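# Find the cracked bed slat and move it to the table

## Task

Six slats rest loose in a bed frame, and one of them is cracked inside with no visible sign (pressing on slats is allowed). Remove that cracked slat and set it down on the table so that it does not touch the frame and no part of it sticks out past the table edge. The remaining five slats must be seated in the frame at the end. Nothing may rely on the robot to stay in place at the end. Finally release everything and move the grippers away.

## Robot and tools

Robot: two Doosan M1013 six-joint arms, named left_arm and right_arm, each carrying a Robotiq 2F-140 parallel gripper and a fisheye wrist camera. The names are labels only and do not describe which side of an image an arm appears on. Base positions in the scene frame: left_arm at (-0.043, +0.491, 0) m with quat_wxyz (+0.997, 0, 0, -0.072); right_arm at (+0.072, -0.476, 0) m with quat_wxyz (+1.000, 0, 0, -0.025).

Scene frame: origin on the table top midway between the arms, +x out across the table, +z up, and left_arm sits on the +y side. All printed gripper poses use this frame. The gripper's fingers extend along its own +z axis and close along its y axis. end_effector_position is the point between the pads when closed; closed fingertips reach roughly 33 mm past it, fully open ones about 9 mm. Closing also pushes the tips about 24 mm further out, so keep that margin above any surface. Reported hand positions can be slightly off, especially at long reach.

Tool execute_actions, argument actions: a list holding zero or one item. An empty list only fetches the current state plus pictures. An item with rows is a motion: rows is a list of 1 to 15 rows, steps (1 to 15, default 15) is how many control steps of 1/30 s it lasts; each row is used for one step and the final row repeats to fill. An item with only steps (up to 300) is a wait that sends nothing new. Optional pictures: true adds camera images; otherwise images come only with an empty list. A motion needs at least 9 steps, since its last 9 steps run after the result is returned.

Each row is one flat list of 18 numbers covering both arms, even if one arm stays put: left_arm first (six absolute joint target angles in radians: waist, shoulder, elbow, forearm roll, wrist pitch, wrist roll; then gripper position, force_limit, speed), then right_arm in the same nine-number layout. Joint ranges in radians: waist, shoulder, forearm roll, wrist pitch and wrist roll -6.283 to 6.283; elbow -2.792 to 2.792. A target more than 0.010 past a range end and beyond the joint's current angle gets the whole call refused; true ends can differ by 0.010, and a target past the real end is clipped there, reported as "joint sent to its limit" (possibly for an earlier motion). The controller limits speeds (2.09 rad/s waist and shoulder, 3.14 elbow, 3.93 the wrist joints), keeps each target within a lead of the measured angle (0.456, 0.456, 0.683, 0.854, 0.854, 0.854 rad), and scales targets back if the hand would move more than 70 mm in one step, so far moves need several calls.

Gripper numbers, each in [-1, 1], are absolute settings, not offsets. position: +1 fully open (140 mm), about -0.8 pads touch, -1 squeeze until blocked. force_limit: about 14 N at -1, 60 N at 0, 107 N at +1. speed: about 30 mm/s at -1, 140 at 0, 250 at +1. To leave a gripper unchanged, repeat its previous three numbers; 0 is a real command. To tighten an existing grip, raise force_limit and shift position between -1 and -0.98.

Result lines: the state line gives each arm's end_effector_position (m), end_effector_quat_wxyz and velocities. Joint positions and Joint velocities list each arm's joints in column order. object_status: 0 moving, 1 blocked while opening, 2 blocked while closing (a grip), 3 reached target or pads met. position_measured is in counts, 3 fully open to 230 pads touching, not linear. Joint torques and Flange force are noisy estimates; flange force includes held weight, and "no reading" means none is available. "joint command not followed" means a clearance check altered targets; HELD marks steps where your row was not sent. MOTOR HOT warns of overheating; an OVER-TEMPERATURE FAULT brakes that arm.

Between calls the arms keep moving toward the last row until motion settles or a step is HELD. Faults: joint torque reaching its load limit (waist and shoulder 312, elbow 147, wrist joints 41.4 N m, held weight included) or an external force of 144 N stops that arm for 10 s and cancels the rest of the call. Avoid arm-to-arm collisions, hard pushes, drops, slips and knocking anything off the table, which fails the task. Press on slats gently to find the one that gives way.

Tool zoom_image: camera (cam_head_left, cam_head_right, cam_left_wrist, cam_right_wrist) and region [x0, y0, x1, y1] in image pixels, top-left origin, at most 504 by 504. Images: head cameras 504x504, wrist cameras 616x616. Calibration (K, distortion, T_world_to_cam) is given per camera and may be slightly off.

Tool read_manual: optional section, "licences"; returns licence text only.

Tool finished_scene: scene, the integer of the current scene; it ends that scene irreversibly and reports whether the goal was met. Finish only after the slat rests fully on the table, the other five sit in the frame, and both grippers are open and clear.

Each tool is called after ">>>" as a command line: name --argument value for each argument, lists and objects as JSON in quotes; but a table of rows of numbers goes row by row, as --pt "numbers of a row", without its own name.

## Session

>>> execute_actions --actions '[]'

Scene clock: 0.00 s of 5100.00 s.
left_arm: end_effector_position=(+0.6549, +0.5449, +0.3506) position_measured=3 object_status=3 end_effector_quat_wxyz=(-0.242, +0.657, -0.416, -0.580) end_effector_velocity=(-0.000, -0.000, +0.001) end_effector_angular_velocity=(-0.000, -0.002, -0.000) | right_arm: end_effector_position=(+0.4098, -0.4230, +0.4014) position_measured=3 object_status=3 end_effector_quat_wxyz=(+0.679, +0.680, +0.242, -0.134) end_effector_velocity=(+0.000, -0.000, +0.000) end_effector_angular_velocity=(-0.001, -0.001, +0.001)
Joint positions: left_arm=[-0.13   0.684  1.277  0.911  2.24   2.583] | right_arm=[ 0.9    0.074  2.186 -1.044  2.063  1.875]
Joint velocities: left_arm=[-0.    -0.001 -0.    -0.    -0.    -0.   ] | right_arm=[ 0.    -0.     0.001 -0.001 -0.     0.001]
Joint torques (N m, as the joint torque sensors report them, + toward a larger angle): no reading
Flange force (N, the push that the arm receives, along the gripper's own x y z axes): no reading

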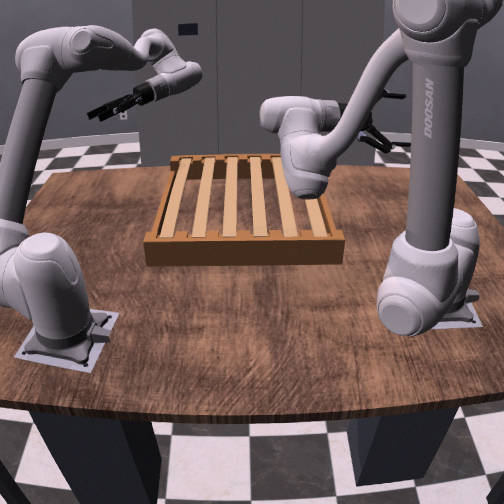

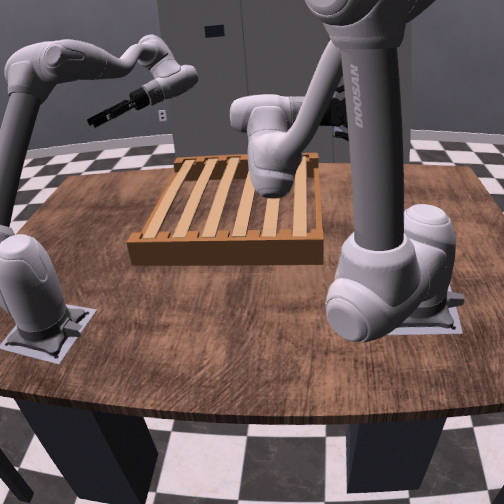

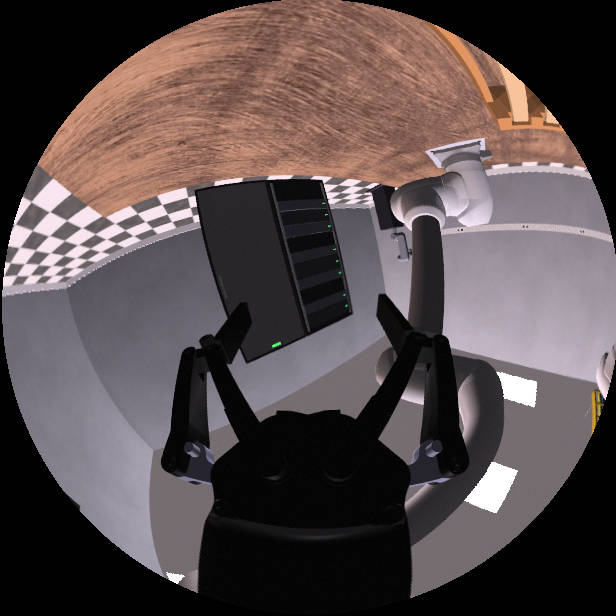

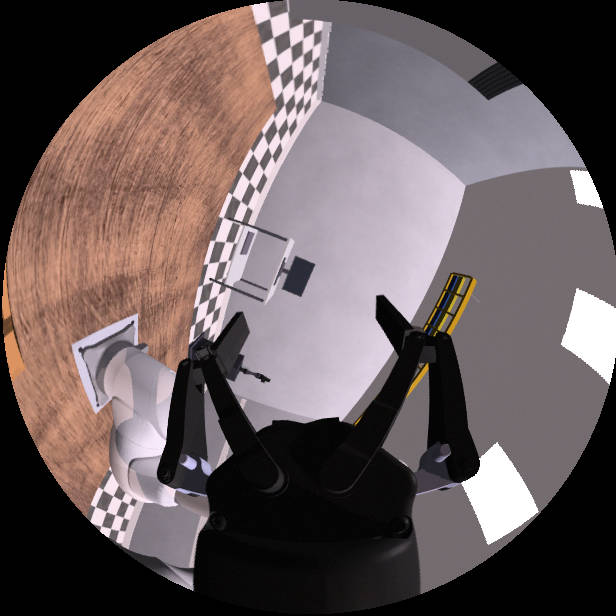

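>>> execute_actions --actions '[{"rows":[[-0.229,0.25,1.6,0.911,2.24,1.2,-1,0,0,0.768,0.2,1.65,-1.044,2.063,2.29,-1,0,0]]}]'

>>> execute_actions --actions '[{"steps":20}]'

>>> execute_actions --actions '[{"rows":[[-0.229,0.25,1.7,0,1.19,1.2,-1,0,0,0.768,0.3,1.62,0,1.22,2.29,-1,0,0]]}]'

>>> execute_actions --actions '[{"steps":40}]'

>>> execute_actions --actions '[{"rows":[[-0.229,0.2924,1.7896,0,1.0596,1.2,-1,0,0,0.768,0.3666,1.6855,0,1.0895,2.29,-1,0,0]]}]'

>>> execute_actions --actions '[{"steps":25}]' --pictures true

Scene clock: 2.60 s of 5100.00 s.
left_arm: end_effector_position=(+0.6254, +0.5422, +0.3841) position_measured=35 object_status=0 end_effector_quat_wxyz=(-0.292, +0.689, -0.370, -0.551) end_effector_velocity=(-0.267, -0.015, +0.290) end_effector_angular_velocity=(+0.672, -1.273, +0.155) | right_arm: end_effector_position=(+0.4440, -0.3972, +0.4205) position_measured=35 object_status=0 end_effector_quat_wxyz=(+0.666, +0.718, +0.184, -0.086) end_effector_velocity=(+0.288, +0.200, +0.167) end_effector_angular_velocity=(+0.625, -1.227, -0.313)
Joint positions: left_arm=[-0.147  0.609  1.333  0.911  2.24   2.433] | right_arm=[ 0.872  0.101  2.07  -1.044  2.063  1.964]
Joint velocities: left_arm=[-0.145 -0.669  0.475  0.    -0.    -1.342] | right_arm=[-0.24   0.227 -0.957 -0.     0.     0.74 ]
Joint torques (N m, as the joint torque sensors report them, + toward a larger angle): left_arm=[  1.25 -70.18 -30.8    2.87   1.33  -0.45] | right_arm=[  0.9  -41.24 -24.22   0.26   1.84   0.16]
Flange force (N, the push that the arm receives, along the gripper's own x y z axes): left_arm=[-9.0 3.0 7.0] | right_arm=[-3.8 0.0 2.4]
Steps of this call (steps 1 to 72: nothing new was sent; steps 73 to 78: the first 6 steps of this action). Readings (joint positions | what the end effector reports):
73: left_arm=[-0.130 0.684 1.277 0.911 2.240 2.583] | right_arm=[0.900 0.074 2.185 -1.044 2.063 1.875] | left_arm position_measured=3 object_status=0 | right_arm position_measured=3 object_status=0
74: left_arm=[-0.131 0.682 1.279 0.911 2.240 2.578] | right_arm=[0.899 0.075 2.182 -1.044 2.063 1.878] | left_arm position_measured=5 object_status=0 | right_arm position_measured=5 object_status=0
76: left_arm=[-0.137 0.656 1.299 0.911 2.240 2.525] | right_arm=[0.889 0.085 2.140 -1.044 2.063 1.910] | left_arm position_measured=20 object_status=0 | right_arm position_measured=20 object_status=0
78: the state above

Scene clock: 3.27 s of 5100.00 s.
left_arm: end_effector_position=(+0.4680, +0.5511, +0.4997) position_measured=187 object_status=0 end_effector_quat_wxyz=(-0.546, +0.800, +0.066, -0.240) end_effector_velocity=(-0.102, +0.015, +0.050) end_effector_angular_velocity=(+0.373, -0.778, +0.199) | right_arm: end_effector_position=(+0.5688, -0.3323, +0.5074) position_measured=187 object_status=0 end_effector_quat_wxyz=(+0.588, +0.803, -0.052, +0.081) end_effector_velocity=(+0.004, +0.002, +0.004) end_effector_angular_velocity=(+0.010, -0.021, -0.007)
Joint positions: left_arm=[-0.226  0.262  1.591  0.911  2.24   1.248] | right_arm=[ 0.768  0.2    1.651 -1.044  2.063  2.289]
Joint velocities: left_arm=[-0.05  -0.211  0.156  0.     0.    -0.862] | right_arm=[-0.003  0.003 -0.016  0.     0.     0.012]
Joint torques (N m, as the joint torque sensors report them, + toward a larger angle): left_arm=[ -3.59 -51.39 -33.56   3.5    1.38  -0.08] | right_arm=[ -1.12 -58.23 -37.71   0.26   1.13  -0.07]
Flange force (N, the push that the arm receives, along the gripper's own x y z axes): left_arm=[9.3 -6.5 -5.4] | right_arm=[-2.4 -0.8 -0.9]
Kept back: nothing.
Steps of this call (steps 1 to 9: the last 9 steps of your previous action; steps 10 to 20: the robot went on to your last target). Readings (joint positions | what the end effector reports):
1: left_arm=[-0.152 0.588 1.348 0.911 2.240 2.388] | right_arm=[0.864 0.109 2.039 -1.044 2.063 1.988] | left_arm position_measured=43 object_status=0 | right_arm position_measured=43 object_status=0
2: left_arm=[-0.157 0.568 1.364 0.911 2.240 2.342] | right_arm=[0.857 0.116 2.009 -1.044 2.063 2.012] | left_arm position_measured=51 object_status=0 | right_arm position_measured=51 object_status=0
4: left_arm=[-0.166 0.529 1.392 0.911 2.240 2.245] | right_arm=[0.842 0.130 1.948 -1.044 2.063 2.059] | left_arm position_measured=66 object_status=0 | right_arm position_measured=66 object_status=0
8: left_arm=[-0.183 0.454 1.449 0.911 2.240 2.018] | right_arm=[0.811 0.159 1.824 -1.044 2.063 2.155] | left_arm position_measured=96 object_status=0 | right_arm position_measured=96 object_status=0
20: the state above

Scene clock: 3.47 s of 5100.00 s.
left_arm: end_effector_position=(+0.4779, +0.5415, +0.4492) position_measured=233 object_status=0 end_effector_quat_wxyz=(-0.491, +0.843, +0.042, -0.217) end_effector_velocity=(+0.091, -0.107, -0.371) end_effector_angular_velocity=(-1.121, -0.126, -0.333) | right_arm: end_effector_position=(+0.5853, -0.3102, +0.4580) position_measured=233 object_status=0 end_effector_quat_wxyz=(+0.531, +0.844, -0.021, +0.074) end_effector_velocity=(+0.088, +0.175, -0.340) end_effector_angular_velocity=(+0.953, +0.329, +0.339)
Joint positions: left_arm=[-0.228  0.254  1.612  0.79   2.119  1.215] | right_arm=[ 0.768  0.213  1.647 -0.931  1.953  2.289]
Joint velocities: left_arm=[-0.001 -0.002  0.1   -0.868 -0.87  -0.016] | right_arm=[ 0.     0.088 -0.028  0.799 -0.737  0.   ]
Joint torques (N m, as the joint torque sensors report them, + toward a larger angle): left_arm=[ -5.55 -65.03 -37.     4.37   2.32   0.36] | right_arm=[ -0.25 -62.6  -38.21   0.35   1.17   0.15]
Flange force (N, the push that the arm receives, along the gripper's own x y z axes): left_arm=[6.2 -6.1 0.6] | right_arm=[0.3 0.1 -1.0]
Steps of this call (steps 1 to 6: the first 6 steps of this action). Readings (joint positions | what the end effector reports):
1: left_arm=[-0.228 0.256 1.596 0.911 2.240 1.225] | right_arm=[0.768 0.200 1.651 -1.044 2.063 2.289] | left_arm position_measured=195 object_status=0 | right_arm position_measured=195 object_status=0
2: left_arm=[-0.228 0.253 1.598 0.906 2.235 1.213] | right_arm=[0.768 0.200 1.650 -1.039 2.058 2.289] | left_arm position_measured=202 object_status=0 | right_arm position_measured=202 object_status=0
4: left_arm=[-0.228 0.254 1.605 0.854 2.183 1.214] | right_arm=[0.768 0.206 1.649 -0.989 2.009 2.289] | left_arm position_measured=218 object_status=0 | right_arm position_measured=218 object_status=0
6: the state above

Scene clock: 4.80 s of 5100.00 s.
left_arm: end_effector_position=(+0.5966, +0.2783, +0.2138) position_measured=233 object_status=3 end_effector_quat_wxyz=(+0.000, +1.000, -0.001, +0.001) end_effector_velocity=(-0.000, -0.002, -0.001) end_effector_angular_velocity=(-0.004, -0.001, -0.001) | right_arm: end_effector_position=(+0.5832, +0.0163, +0.2211) position_measured=233 object_status=3 end_effector_quat_wxyz=(-0.000, +1.000, -0.000, +0.001) end_effector_velocity=(+0.000, +0.004, -0.001) end_effector_angular_velocity=(+0.012, +0.002, -0.004)
Joint positions: left_arm=[-0.229  0.25   1.7    0.     1.19   1.2  ] | right_arm=[ 0.768  0.3    1.62  -0.001  1.221  2.29 ]
Joint velocities: left_arm=[-0.002 -0.     0.002 -0.004 -0.004  0.   ] | right_arm=[-0.001  0.001  0.     0.011 -0.007 -0.   ]
Joint torques (N m, as the joint torque sensors report them, + toward a larger angle): left_arm=[ -4.22 -63.3  -36.28   3.37   0.49  -0.14] | right_arm=[ -0.97 -69.85 -39.57   4.16   0.04   0.09]
Flange force (N, the push that the arm receives, along the gripper's own x y z axes): left_arm=[5.1 -4.4 -2.5] | right_arm=[-1.1 -0.1 0.7]
Kept back: nothing.
Steps of this call (steps 1 to 9: the last 9 steps of your previous action; steps 10 to 40: the robot went on to your last target). Readings (joint positions | what the end effector reports):
1: left_arm=[-0.228 0.254 1.615 0.761 2.090 1.214] | right_arm=[0.768 0.216 1.646 -0.904 1.929 2.289] | left_arm position_measured=233 object_status=0 | right_arm position_measured=233 object_status=0
2: left_arm=[-0.228 0.254 1.618 0.734 2.060 1.214] | right_arm=[0.768 0.219 1.645 -0.877 1.905 2.289] | left_arm position_measured=233 object_status=0 | right_arm position_measured=233 object_status=0
4: left_arm=[-0.228 0.254 1.624 0.681 2.001 1.213] | right_arm=[0.768 0.224 1.643 -0.820 1.858 2.290] | left_arm position_measured=233 object_status=0 | right_arm position_measured=233 object_status=0
8: left_arm=[-0.228 0.253 1.635 0.578 1.879 1.211] | right_arm=[0.768 0.235 1.640 -0.705 1.768 2.290] | left_arm position_measured=233 object_status=3 | right_arm position_measured=233 object_status=3
40: the state above

Scene clock: 5.00 s of 5100.00 s.
left_arm: end_effector_position=(+0.5921, +0.2799, +0.1572) position_measured=233 object_status=3 end_effector_quat_wxyz=(-0.000, +1.000, -0.001, -0.000) end_effector_velocity=(-0.034, +0.013, -0.276) end_effector_angular_velocity=(+0.005, +0.013, -0.001) | right_arm: end_effector_position=(+0.5885, +0.0212, +0.1618) position_measured=233 object_status=3 end_effector_quat_wxyz=(+0.000, +1.000, -0.000, -0.000) end_effector_velocity=(+0.018, +0.016, -0.315) end_effector_angular_velocity=(-0.010, +0.010, +0.002)
Joint positions: left_arm=[-0.229  0.282  1.769 -0.     1.091  1.2  ] | right_arm=[ 0.768  0.349  1.668 -0.     1.126  2.29 ]
Joint velocities: left_arm=[-0.     0.163  0.338  0.    -0.487  0.001] | right_arm=[ 0.001  0.262  0.251 -0.001 -0.499 -0.   ]
Joint torques (N m, as the joint torque sensors report them, + toward a larger angle): left_arm=[ -2.05 -88.83 -46.94   4.73   0.03  -0.3 ] | right_arm=[  0.2  -97.06 -46.96   4.81   0.1    0.1 ]
Flange force (N, the push that the arm receives, along the gripper's own x y z axes): left_arm=[7.3 -3.4 -4.7] | right_arm=[-0.2 -2.5 1.6]
Steps of this call (steps 1 to 6: the first 6 steps of this action). Readings (joint positions | what the end effector reports):
1: left_arm=[-0.229 0.250 1.700 0.000 1.190 1.200] | right_arm=[0.768 0.300 1.620 -0.001 1.220 2.290] | left_arm position_measured=233 object_status=3 | right_arm position_measured=233 object_status=3
2: left_arm=[-0.229 0.251 1.703 0.000 1.184 1.200] | right_arm=[0.768 0.302 1.622 -0.000 1.214 2.290] | left_arm position_measured=233 object_status=3 | right_arm position_measured=233 object_status=3
4: left_arm=[-0.229 0.267 1.736 0.000 1.137 1.200] | right_arm=[0.768 0.325 1.646 0.000 1.169 2.290] | left_arm position_measured=233 object_status=3 | right_arm position_measured=233 object_status=3
6: the state above

Scene clock: 5.83 s of 5100.00 s.
left_arm: end_effector_position=(+0.5902, +0.2807, +0.1402) position_measured=233 object_status=3 end_effector_quat_wxyz=(-0.000, +1.000, -0.001, -0.000) end_effector_velocity=(-0.000, +0.000, +0.000) end_effector_angular_velocity=(+0.000, +0.000, +0.001) | right_arm: end_effector_position=(+0.5898, +0.0223, +0.1400) position_measured=233 object_status=3 end_effector_quat_wxyz=(+0.000, +1.000, -0.000, +0.000) end_effector_velocity=(+0.000, -0.000, +0.000) end_effector_angular_velocity=(-0.000, -0.001, -0.000)
Joint positions: left_arm=[-0.229  0.292  1.79   0.     1.06   1.2  ] | right_arm=[ 0.768  0.367  1.685 -0.     1.09   2.29 ]
Joint velocities: left_arm=[ 0.    -0.001  0.    -0.     0.    -0.001] | right_arm=[-0.     0.    -0.001 -0.001 -0.     0.001]
Joint torques (N m, as the joint torque sensors report them, + toward a larger angle): left_arm=[ -3.9  -65.41 -34.     3.43   0.08  -0.19] | right_arm=[ -0.57 -73.79 -37.44   3.78   0.03   0.03]
Flange force (N, the push that the arm receives, along the gripper's own x y z axes): left_arm=[5.6 -4.7 -2.8] | right_arm=[-1.5 0.4 0.3]
Kept back: nothing.
Steps of this call (steps 1 to 9: the last 9 steps of your previous action; steps 10 to 25: the robot went on to your last target). Readings (joint positions | what the end effector reports):
1: left_arm=[-0.229 0.287 1.778 -0.000 1.078 1.200] | right_arm=[0.768 0.356 1.675 -0.000 1.112 2.290] | left_arm position_measured=233 object_status=3 | right_arm position_measured=233 object_status=3
2: left_arm=[-0.229 0.289 1.783 -0.000 1.071 1.200] | right_arm=[0.768 0.360 1.679 -0.000 1.103 2.290] | left_arm position_measured=233 object_status=3 | right_arm position_measured=233 object_status=3
4: left_arm=[-0.229 0.291 1.787 -0.000 1.064 1.200] | right_arm=[0.768 0.364 1.683 -0.000 1.095 2.290] | left_arm position_measured=233 object_status=3 | right_arm position_measured=233 object_status=3
8: left_arm=[-0.229 0.292 1.789 -0.000 1.060 1.200] | right_arm=[0.768 0.366 1.685 -0.000 1.091 2.290] | left_arm position_measured=233 object_status=3 | right_arm position_measured=233 object_status=3
25: the state above
camera_calibration (this result's frames):
cam_left_wrist: T_world_to_cam=[[-0.0858723, -0.996135, -0.0184547, 0.336181], [-0.880813, 0.0672483, 0.468664, 0.440459], [-0.465611, 0.0565004, -0.883184, 0.564709], [0, 0, 0, 1]] pos_world=[0.679766, 0.273356, 0.298519]
cam_right_wrist: T_world_to_cam=[[-0.118494, -0.992902, 0.0102431, 0.0886717], [-0.898101, 0.111569, 0.425403, 0.478536], [-0.423526, 0.0412081, -0.904946, 0.553196], [0, 0, 0, 1]] pos_world=[0.674574, 0.0118566, 0.296134]

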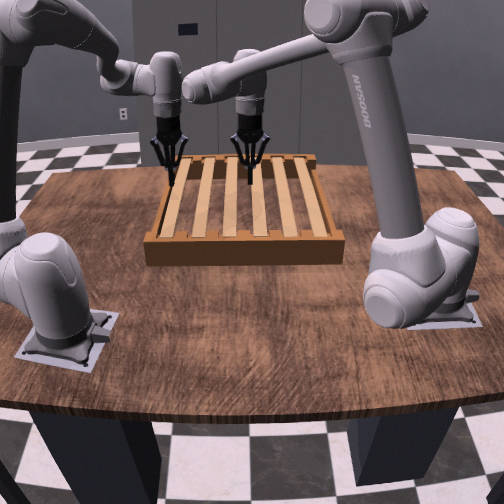

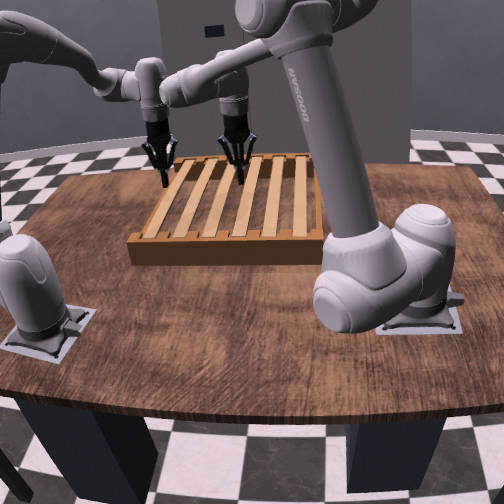

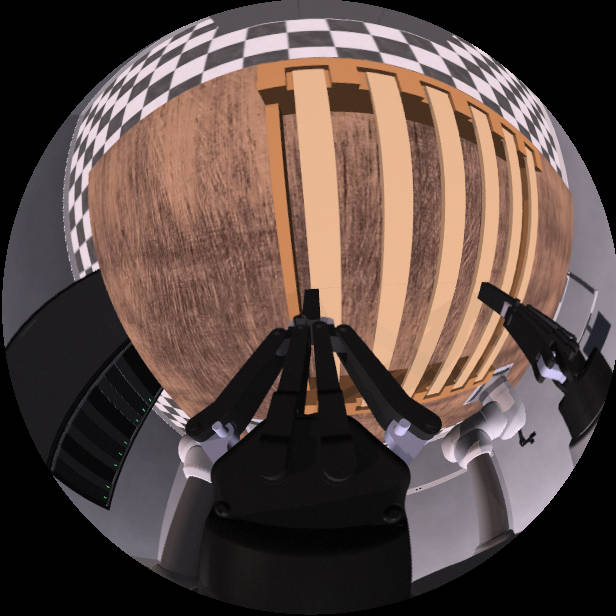

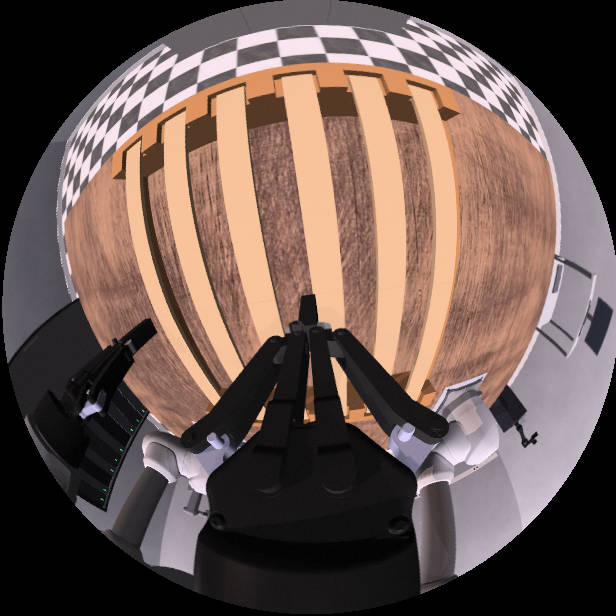

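>>> execute_actions --actions '[{"rows":[[-0.256,0.3144,1.8116,0,1.0156,1.18,-1,0,0,0.726,0.3866,1.7075,0,1.0475,2.25,-1,0,0]]}]'

>>> execute_actions --actions '[{"steps":20}]' --pictures true

>>> execute_actions --actions '[{"rows":[[-0.256,0.3194,1.8166,0,1.0056,1.18,-1,0,0,0.726,0.3916,1.7125,0,1.0375,2.25,-1,0,0]]}]'

>>> execute_actions --actions '[{"steps":12}]'

Scene clock: 6.50 s of 5100.00 s.
left_arm: end_effector_position=(+0.5856, +0.2664, +0.1188) position_measured=233 object_status=3 end_effector_quat_wxyz=(-0.000, +1.000, -0.004, -0.000) end_effector_velocity=(-0.010, -0.037, -0.050) end_effector_angular_velocity=(-0.003, -0.006, -0.014) | right_arm: end_effector_position=(+0.6068, +0.0042, +0.1190) position_measured=233 object_status=3 end_effector_quat_wxyz=(+0.000, +1.000, -0.001, -0.000) end_effector_velocity=(+0.053, -0.059, -0.065) end_effector_angular_velocity=(-0.001, -0.001, -0.004)
Joint positions: left_arm=[-0.252  0.311  1.808  0.     1.023  1.183] | right_arm=[0.733 0.383 1.704 0.    1.055 2.257]
Joint velocities: left_arm=[-0.056  0.045  0.043 -0.    -0.094 -0.042] | right_arm=[-0.11   0.052  0.056 -0.002 -0.108 -0.106]
Joint torques (N m, as the joint torque sensors report them, + toward a larger angle): left_arm=[  1.39 -74.99 -37.66   3.39  -0.15  -0.52] | right_arm=[ 12.78 -90.18 -41.55   4.54   0.03  -0.04]
Flange force (N, the push that the arm receives, along the gripper's own x y z axes): left_arm=[2.4 -8.7 -5.0] | right_arm=[-0.1 0.0 1.8]
Steps of this call (steps 1 to 14: the robot went on to your last target; steps 15 to 20: the first 6 steps of this action). Readings (joint positions | what the end effector reports):
15: left_arm=[-0.229 0.292 1.790 0.000 1.060 1.200] | right_arm=[0.768 0.367 1.686 -0.000 1.089 2.290] | left_arm position_measured=233 object_status=3 | right_arm position_measured=233 object_status=3
16: left_arm=[-0.232 0.294 1.792 0.000 1.055 1.198] | right_arm=[0.765 0.368 1.687 0.000 1.086 2.288] | left_arm position_measured=233 object_status=3 | right_arm position_measured=233 object_status=3
18: left_arm=[-0.245 0.306 1.803 0.000 1.034 1.188] | right_arm=[0.746 0.377 1.697 0.000 1.067 2.269] | left_arm position_measured=233 object_status=3 | right_arm position_measured=233 object_status=3
20: the state above

Scene clock: 7.17 s of 5100.00 s.
left_arm: end_effector_position=(+0.5847, +0.2635, +0.1149) position_measured=233 object_status=3 end_effector_quat_wxyz=(+0.000, +1.000, -0.005, +0.000) end_effector_velocity=(-0.001, -0.000, -0.000) end_effector_angular_velocity=(+0.000, +0.001, +0.001) | right_arm: end_effector_position=(+0.6104, +0.0003, +0.1149) position_measured=233 object_status=3 end_effector_quat_wxyz=(-0.000, +1.000, -0.001, -0.000) end_effector_velocity=(-0.001, +0.001, +0.000) end_effector_angular_velocity=(+0.001, +0.000, +0.002)
Joint positions: left_arm=[-0.256  0.314  1.812  0.     1.016  1.18 ] | right_arm=[0.726 0.387 1.707 0.    1.048 2.25 ]
Joint velocities: left_arm=[-0.001 -0.001  0.002 -0.     0.    -0.001] | right_arm=[ 0.002  0.    -0.     0.    -0.    -0.   ]
Joint torques (N m, as the joint torque sensors report them, + toward a larger angle): left_arm=[ -9.68 -52.42 -22.24   0.74   1.22  -0.18] | right_arm=[ -0.26 -73.9  -36.02   3.38   0.04   0.08]
Flange force (N, the push that the arm receives, along the gripper's own x y z axes): left_arm=[9.6 -12.1 -22.4] | right_arm=[-1.5 0.6 -1.2]
Kept back: nothing.
Steps of this call (steps 1 to 9: the last 9 steps of your previous action; steps 10 to 15: the robot went on to your last target; steps 16 to 20: nothing new was sent). Readings (joint positions | what the end effector reports):
1: left_arm=[-0.253 0.312 1.809 0.000 1.020 1.182] | right_arm=[0.730 0.385 1.705 0.000 1.052 2.255] | left_arm position_measured=233 object_status=3 | right_arm position_measured=233 object_status=3
2: left_arm=[-0.254 0.313 1.810 0.000 1.019 1.181] | right_arm=[0.729 0.385 1.706 0.000 1.051 2.253] | left_arm position_measured=233 object_status=3 | right_arm position_measured=233 object_status=3
4: left_arm=[-0.255 0.314 1.811 0.000 1.017 1.181] | right_arm=[0.727 0.386 1.707 0.000 1.049 2.251] | left_arm position_measured=233 object_status=3 | right_arm position_measured=233 object_status=3
8: left_arm=[-0.256 0.314 1.811 0.000 1.016 1.180] | right_arm=[0.726 0.386 1.707 0.000 1.048 2.250] | left_arm position_measured=233 object_status=3 | right_arm position_measured=233 object_status=3
20: the state above
All arms were judged still, so your last target was given up. Only a new action makes them travel on or press farther. Fingers that are still opening or closing keep moving.
camera_calibration (this result's frames):
cam_left_wrist: T_world_to_cam=[[-0.092809, -0.995513, -0.0184452, 0.322011], [-0.880341, 0.0733888, 0.46863, 0.446784], [-0.465174, 0.0597312, -0.883202, 0.539764], [0, 0, 0, 1]] pos_world=[0.674291, 0.255536, 0.273284]
cam_right_wrist: T_world_to_cam=[[-0.120446, -0.992667, 0.0102242, 0.0707277], [-0.897872, 0.113326, 0.42542, 0.510061], [-0.423459, 0.0420603, -0.904938, 0.540048], [0, 0, 0, 1]] pos_world=[0.695177, -0.0103087, 0.270997]

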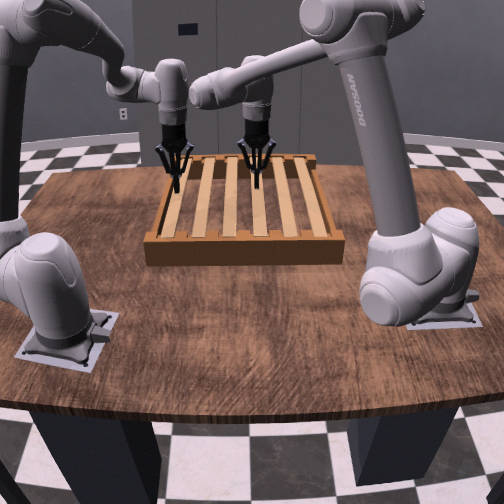

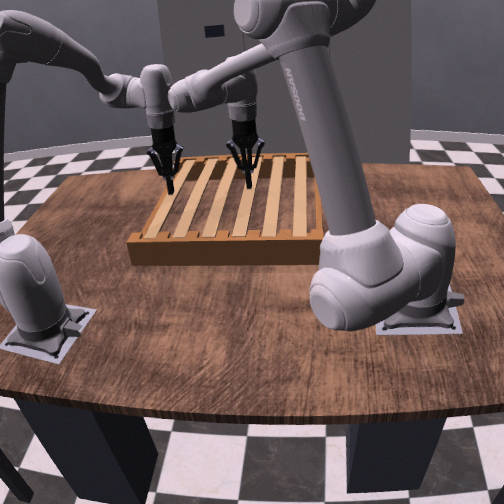

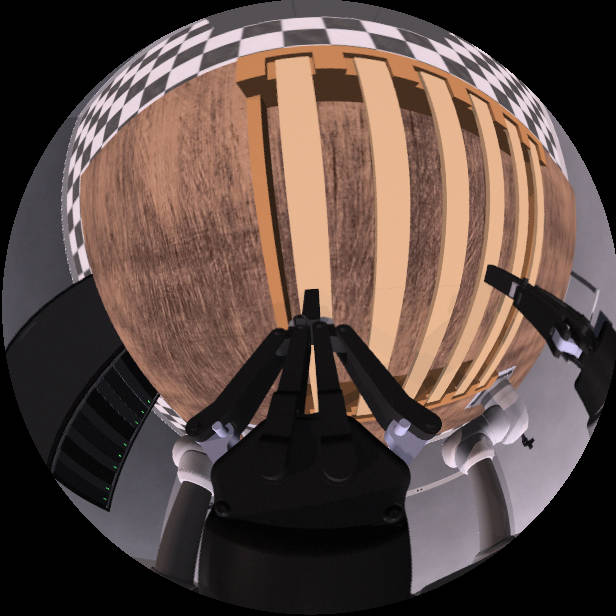

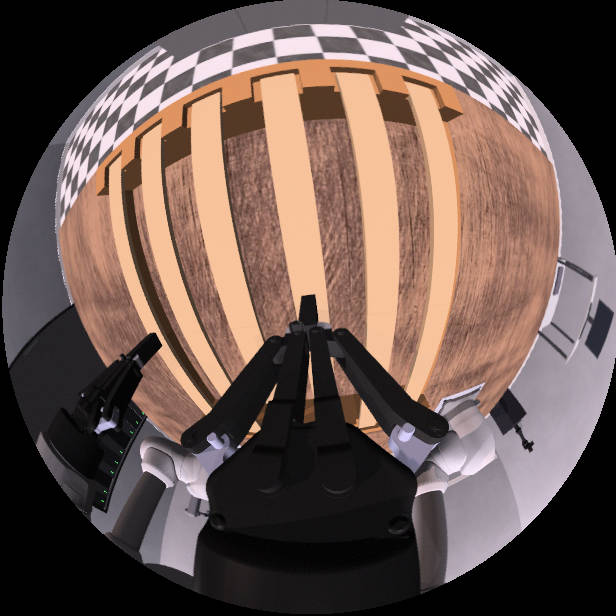

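Scene clock: 7.37 s of 5100.00 s.
left_arm: end_effector_position=(+0.5848, +0.2635, +0.1103) position_measured=233 object_status=3 end_effector_quat_wxyz=(+0.000, +1.000, -0.005, +0.000) end_effector_velocity=(+0.001, +0.000, -0.011) end_effector_angular_velocity=(-0.001, -0.002, +0.002) | right_arm: end_effector_position=(+0.6104, +0.0003, +0.1098) position_measured=233 object_status=3 end_effector_quat_wxyz=(+0.000, +1.000, -0.001, -0.000) end_effector_velocity=(-0.000, -0.001, -0.012) end_effector_angular_velocity=(-0.001, +0.001, -0.001)
Joint positions: left_arm=[-0.256  0.318  1.816 -0.     1.007  1.18 ] | right_arm=[ 0.726  0.391  1.712 -0.     1.039  2.25 ]
Joint velocities: left_arm=[ 0.001  0.009  0.01  -0.    -0.021 -0.001] | right_arm=[-0.001  0.009  0.011  0.    -0.019 -0.   ]
Joint torques (N m, as the joint torque sensors report them, + toward a larger angle): left_arm=[ -9.   -35.09 -13.5    1.17  -1.36  -0.04] | right_arm=[ -1.44 -70.58 -35.06   3.41  -0.34  -0.02]
Flange force (N, the push that the arm receives, along the gripper's own x y z axes): left_arm=[2.9 -13.3 -51.1] | right_arm=[-5.4 2.0 -7.0]
Steps of this call (steps 1 to 6: the first 6 steps of this action). Readings (joint positions | what the end effector reports):
1: left_arm=[-0.256 0.314 1.812 0.000 1.016 1.180] | right_arm=[0.726 0.387 1.708 0.000 1.047 2.250] | left_arm position_measured=233 object_status=3 | right_arm position_measured=233 object_status=3
2: left_arm=[-0.256 0.315 1.813 0.000 1.014 1.180] | right_arm=[0.726 0.387 1.708 0.000 1.045 2.250] | left_arm position_measured=233 object_status=3 | right_arm position_measured=233 object_status=3
4: left_arm=[-0.256 0.318 1.815 -0.000 1.009 1.180] | right_arm=[0.726 0.390 1.711 -0.000 1.041 2.250] | left_arm position_measured=233 object_status=3 | right_arm position_measured=233 object_status=3
6: the state above

Scene clock: 7.77 s of 5100.00 s.
left_arm: end_effector_position=(+0.5847, +0.2635, +0.1093) position_measured=233 object_status=3 end_effector_quat_wxyz=(+0.000, +1.000, -0.005, +0.000) end_effector_velocity=(+0.001, -0.001, +0.001) end_effector_angular_velocity=(-0.001, -0.002, +0.001) | right_arm: end_effector_position=(+0.6104, +0.0003, +0.1089) position_measured=233 object_status=3 end_effector_quat_wxyz=(+0.000, +1.000, -0.001, +0.000) end_effector_velocity=(-0.000, -0.001, -0.001) end_effector_angular_velocity=(-0.002, +0.001, -0.001)
Joint positions: left_arm=[-0.256  0.319  1.817 -0.     1.006  1.18 ] | right_arm=[ 0.726  0.392  1.712 -0.     1.038  2.25 ]
Joint velocities: left_arm=[-0.001 -0.001 -0.001  0.    -0.    -0.002] | right_arm=[-0.001  0.     0.002 -0.001 -0.     0.001]
Joint torques (N m, as the joint torque sensors report them, + toward a larger angle): left_arm=[ -9.74 -28.42  -6.94   1.13  -1.07  -0.07] | right_arm=[ -1.53 -70.83 -34.14   3.33  -0.55   0.03]
Flange force (N, the push that the arm receives, along the gripper's own x y z axes): left_arm=[6.8 -12.9 -61.4] | right_arm=[-3.0 0.3 -5.8]
Kept back: nothing.
Steps of this call (steps 1 to 9: the last 9 steps of your previous action; steps 10 to 12: the robot went on to your last target). Readings (joint positions | what the end effector reports):
1: left_arm=[-0.256 0.319 1.816 -0.000 1.007 1.180] | right_arm=[0.726 0.391 1.712 -0.000 1.039 2.250] | left_arm position_measured=233 object_status=3 | right_arm position_measured=233 object_status=3
2: left_arm=[-0.256 0.319 1.816 -0.000 1.006 1.180] | right_arm=[0.726 0.391 1.712 -0.000 1.038 2.250] | left_arm position_measured=233 object_status=3 | right_arm position_measured=233 object_status=3
4: left_arm=[-0.256 0.319 1.816 -0.000 1.006 1.180] | right_arm=[0.726 0.391 1.712 -0.000 1.038 2.250] | left_arm position_measured=233 object_status=3 | right_arm position_measured=233 object_status=3
8: left_arm=[-0.256 0.319 1.816 -0.000 1.006 1.180] | right_arm=[0.726 0.392 1.712 -0.000 1.038 2.250] | left_arm position_measured=233 object_status=3 | right_arm position_measured=233 object_status=3
12: the state above

Slat 4 looks soft; confirm.

>>> execute_actions --actions '[{"rows":[[-0.256,0.25,1.7,0,1.19,1.18,-1,0,0,0.726,0.3966,1.7175,0,1.0275,2.25,-1,0,0]]}]'

>>> execute_actions --actions '[{"steps":12}]'

Scene clock: 8.17 s of 5100.00 s.
left_arm: end_effector_position=(+0.5898, +0.2613, +0.1659) position_measured=233 object_status=3 end_effector_quat_wxyz=(+0.000, +1.000, -0.005, +0.000) end_effector_velocity=(+0.018, -0.009, +0.393) end_effector_angular_velocity=(-0.003, -0.007, -0.003) | right_arm: end_effector_position=(+0.6105, +0.0004, +0.1038) position_measured=233 object_status=3 end_effector_quat_wxyz=(+0.000, +1.000, -0.001, +0.000) end_effector_velocity=(+0.000, -0.000, -0.011) end_effector_angular_velocity=(+0.000, -0.001, -0.001)
Joint positions: left_arm=[-0.256  0.281  1.753 -0.     1.108  1.18 ] | right_arm=[ 0.726  0.396  1.717 -0.     1.029  2.25 ]
Joint velocities: left_arm=[-0.002 -0.262 -0.434 -0.     0.688  0.   ] | right_arm=[-0.001  0.009  0.009 -0.    -0.019  0.   ]
Joint torques (N m, as the joint torque sensors report them, + toward a larger angle): left_arm=[ -5.53 -55.95 -27.46   2.81   0.1   -0.14] | right_arm=[ -0.37 -70.69 -30.9    3.48   0.16  -0.07]
Flange force (N, the push that the arm receives, along the gripper's own x y z axes): left_arm=[10.1 -3.7 0.6] | right_arm=[0.9 -2.3 -9.5]
Steps of this call (steps 1 to 6: the robot went on to your last target; steps 7 to 12: the first 6 steps of this action). Readings (joint positions | what the end effector reports):
7: left_arm=[-0.256 0.319 1.817 -0.000 1.006 1.180] | right_arm=[0.726 0.392 1.713 -0.000 1.037 2.250] | left_arm position_measured=233 object_status=3 | right_arm position_measured=233 object_status=3
8: left_arm=[-0.256 0.318 1.815 -0.000 1.009 1.180] | right_arm=[0.726 0.392 1.713 -0.000 1.035 2.250] | left_arm position_measured=233 object_status=3 | right_arm position_measured=233 object_status=3
10: left_arm=[-0.256 0.302 1.787 -0.000 1.056 1.180] | right_arm=[0.726 0.395 1.716 -0.000 1.031 2.250] | left_arm position_measured=233 object_status=3 | right_arm position_measured=233 object_status=3
12: the state above

Scene clock: 8.57 s of 5100.00 s.
left_arm: end_effector_position=(+0.5906, +0.2610, +0.2134) position_measured=233 object_status=3 end_effector_quat_wxyz=(+0.000, +1.000, -0.005, +0.001) end_effector_velocity=(+0.000, -0.001, +0.005) end_effector_angular_velocity=(-0.001, -0.001, +0.000) | right_arm: end_effector_position=(+0.6104, +0.0003, +0.1029) position_measured=233 object_status=3 end_effector_quat_wxyz=(+0.000, +1.000, -0.001, +0.000) end_effector_velocity=(+0.000, +0.000, +0.000) end_effector_angular_velocity=(+0.002, +0.001, -0.002)
Joint positions: left_arm=[-0.256  0.25   1.7   -0.     1.189  1.18 ] | right_arm=[ 0.726  0.397  1.717 -0.     1.028  2.25 ]
Joint velocities: left_arm=[-0.001 -0.003 -0.005 -0.     0.007 -0.001] | right_arm=[-0.001  0.    -0.001  0.002 -0.    -0.   ]
Joint torques (N m, as the joint torque sensors report them, + toward a larger angle): left_arm=[ -4.45 -64.18 -35.6    3.79   0.05  -0.11] | right_arm=[ -1.7  -68.27 -30.04   3.55   0.34   0.09]
Flange force (N, the push that the arm receives, along the gripper's own x y z axes): left_arm=[8.5 -4.2 -2.8] | right_arm=[-0.3 -2.6 -10.5]
Kept back: nothing.
Steps of this call (steps 1 to 9: the last 9 steps of your previous action; steps 10 to 12: the robot went on to your last target). Readings (joint positions | what the end effector reports):
1: left_arm=[-0.256 0.273 1.738 -0.000 1.130 1.180] | right_arm=[0.726 0.396 1.717 -0.000 1.029 2.250] | left_arm position_measured=233 object_status=3 | right_arm position_measured=233 object_status=3
2: left_arm=[-0.256 0.265 1.726 -0.000 1.150 1.180] | right_arm=[0.726 0.396 1.717 -0.000 1.028 2.250] | left_arm position_measured=233 object_status=3 | right_arm position_measured=233 object_status=3
4: left_arm=[-0.256 0.256 1.710 -0.000 1.174 1.180] | right_arm=[0.726 0.396 1.717 -0.000 1.028 2.250] | left_arm position_measured=233 object_status=3 | right_arm position_measured=233 object_status=3
8: left_arm=[-0.256 0.251 1.702 -0.000 1.187 1.180] | right_arm=[0.726 0.397 1.717 -0.000 1.028 2.250] | left_arm position_measured=233 object_status=3 | right_arm position_measured=233 object_status=3
12: the state above


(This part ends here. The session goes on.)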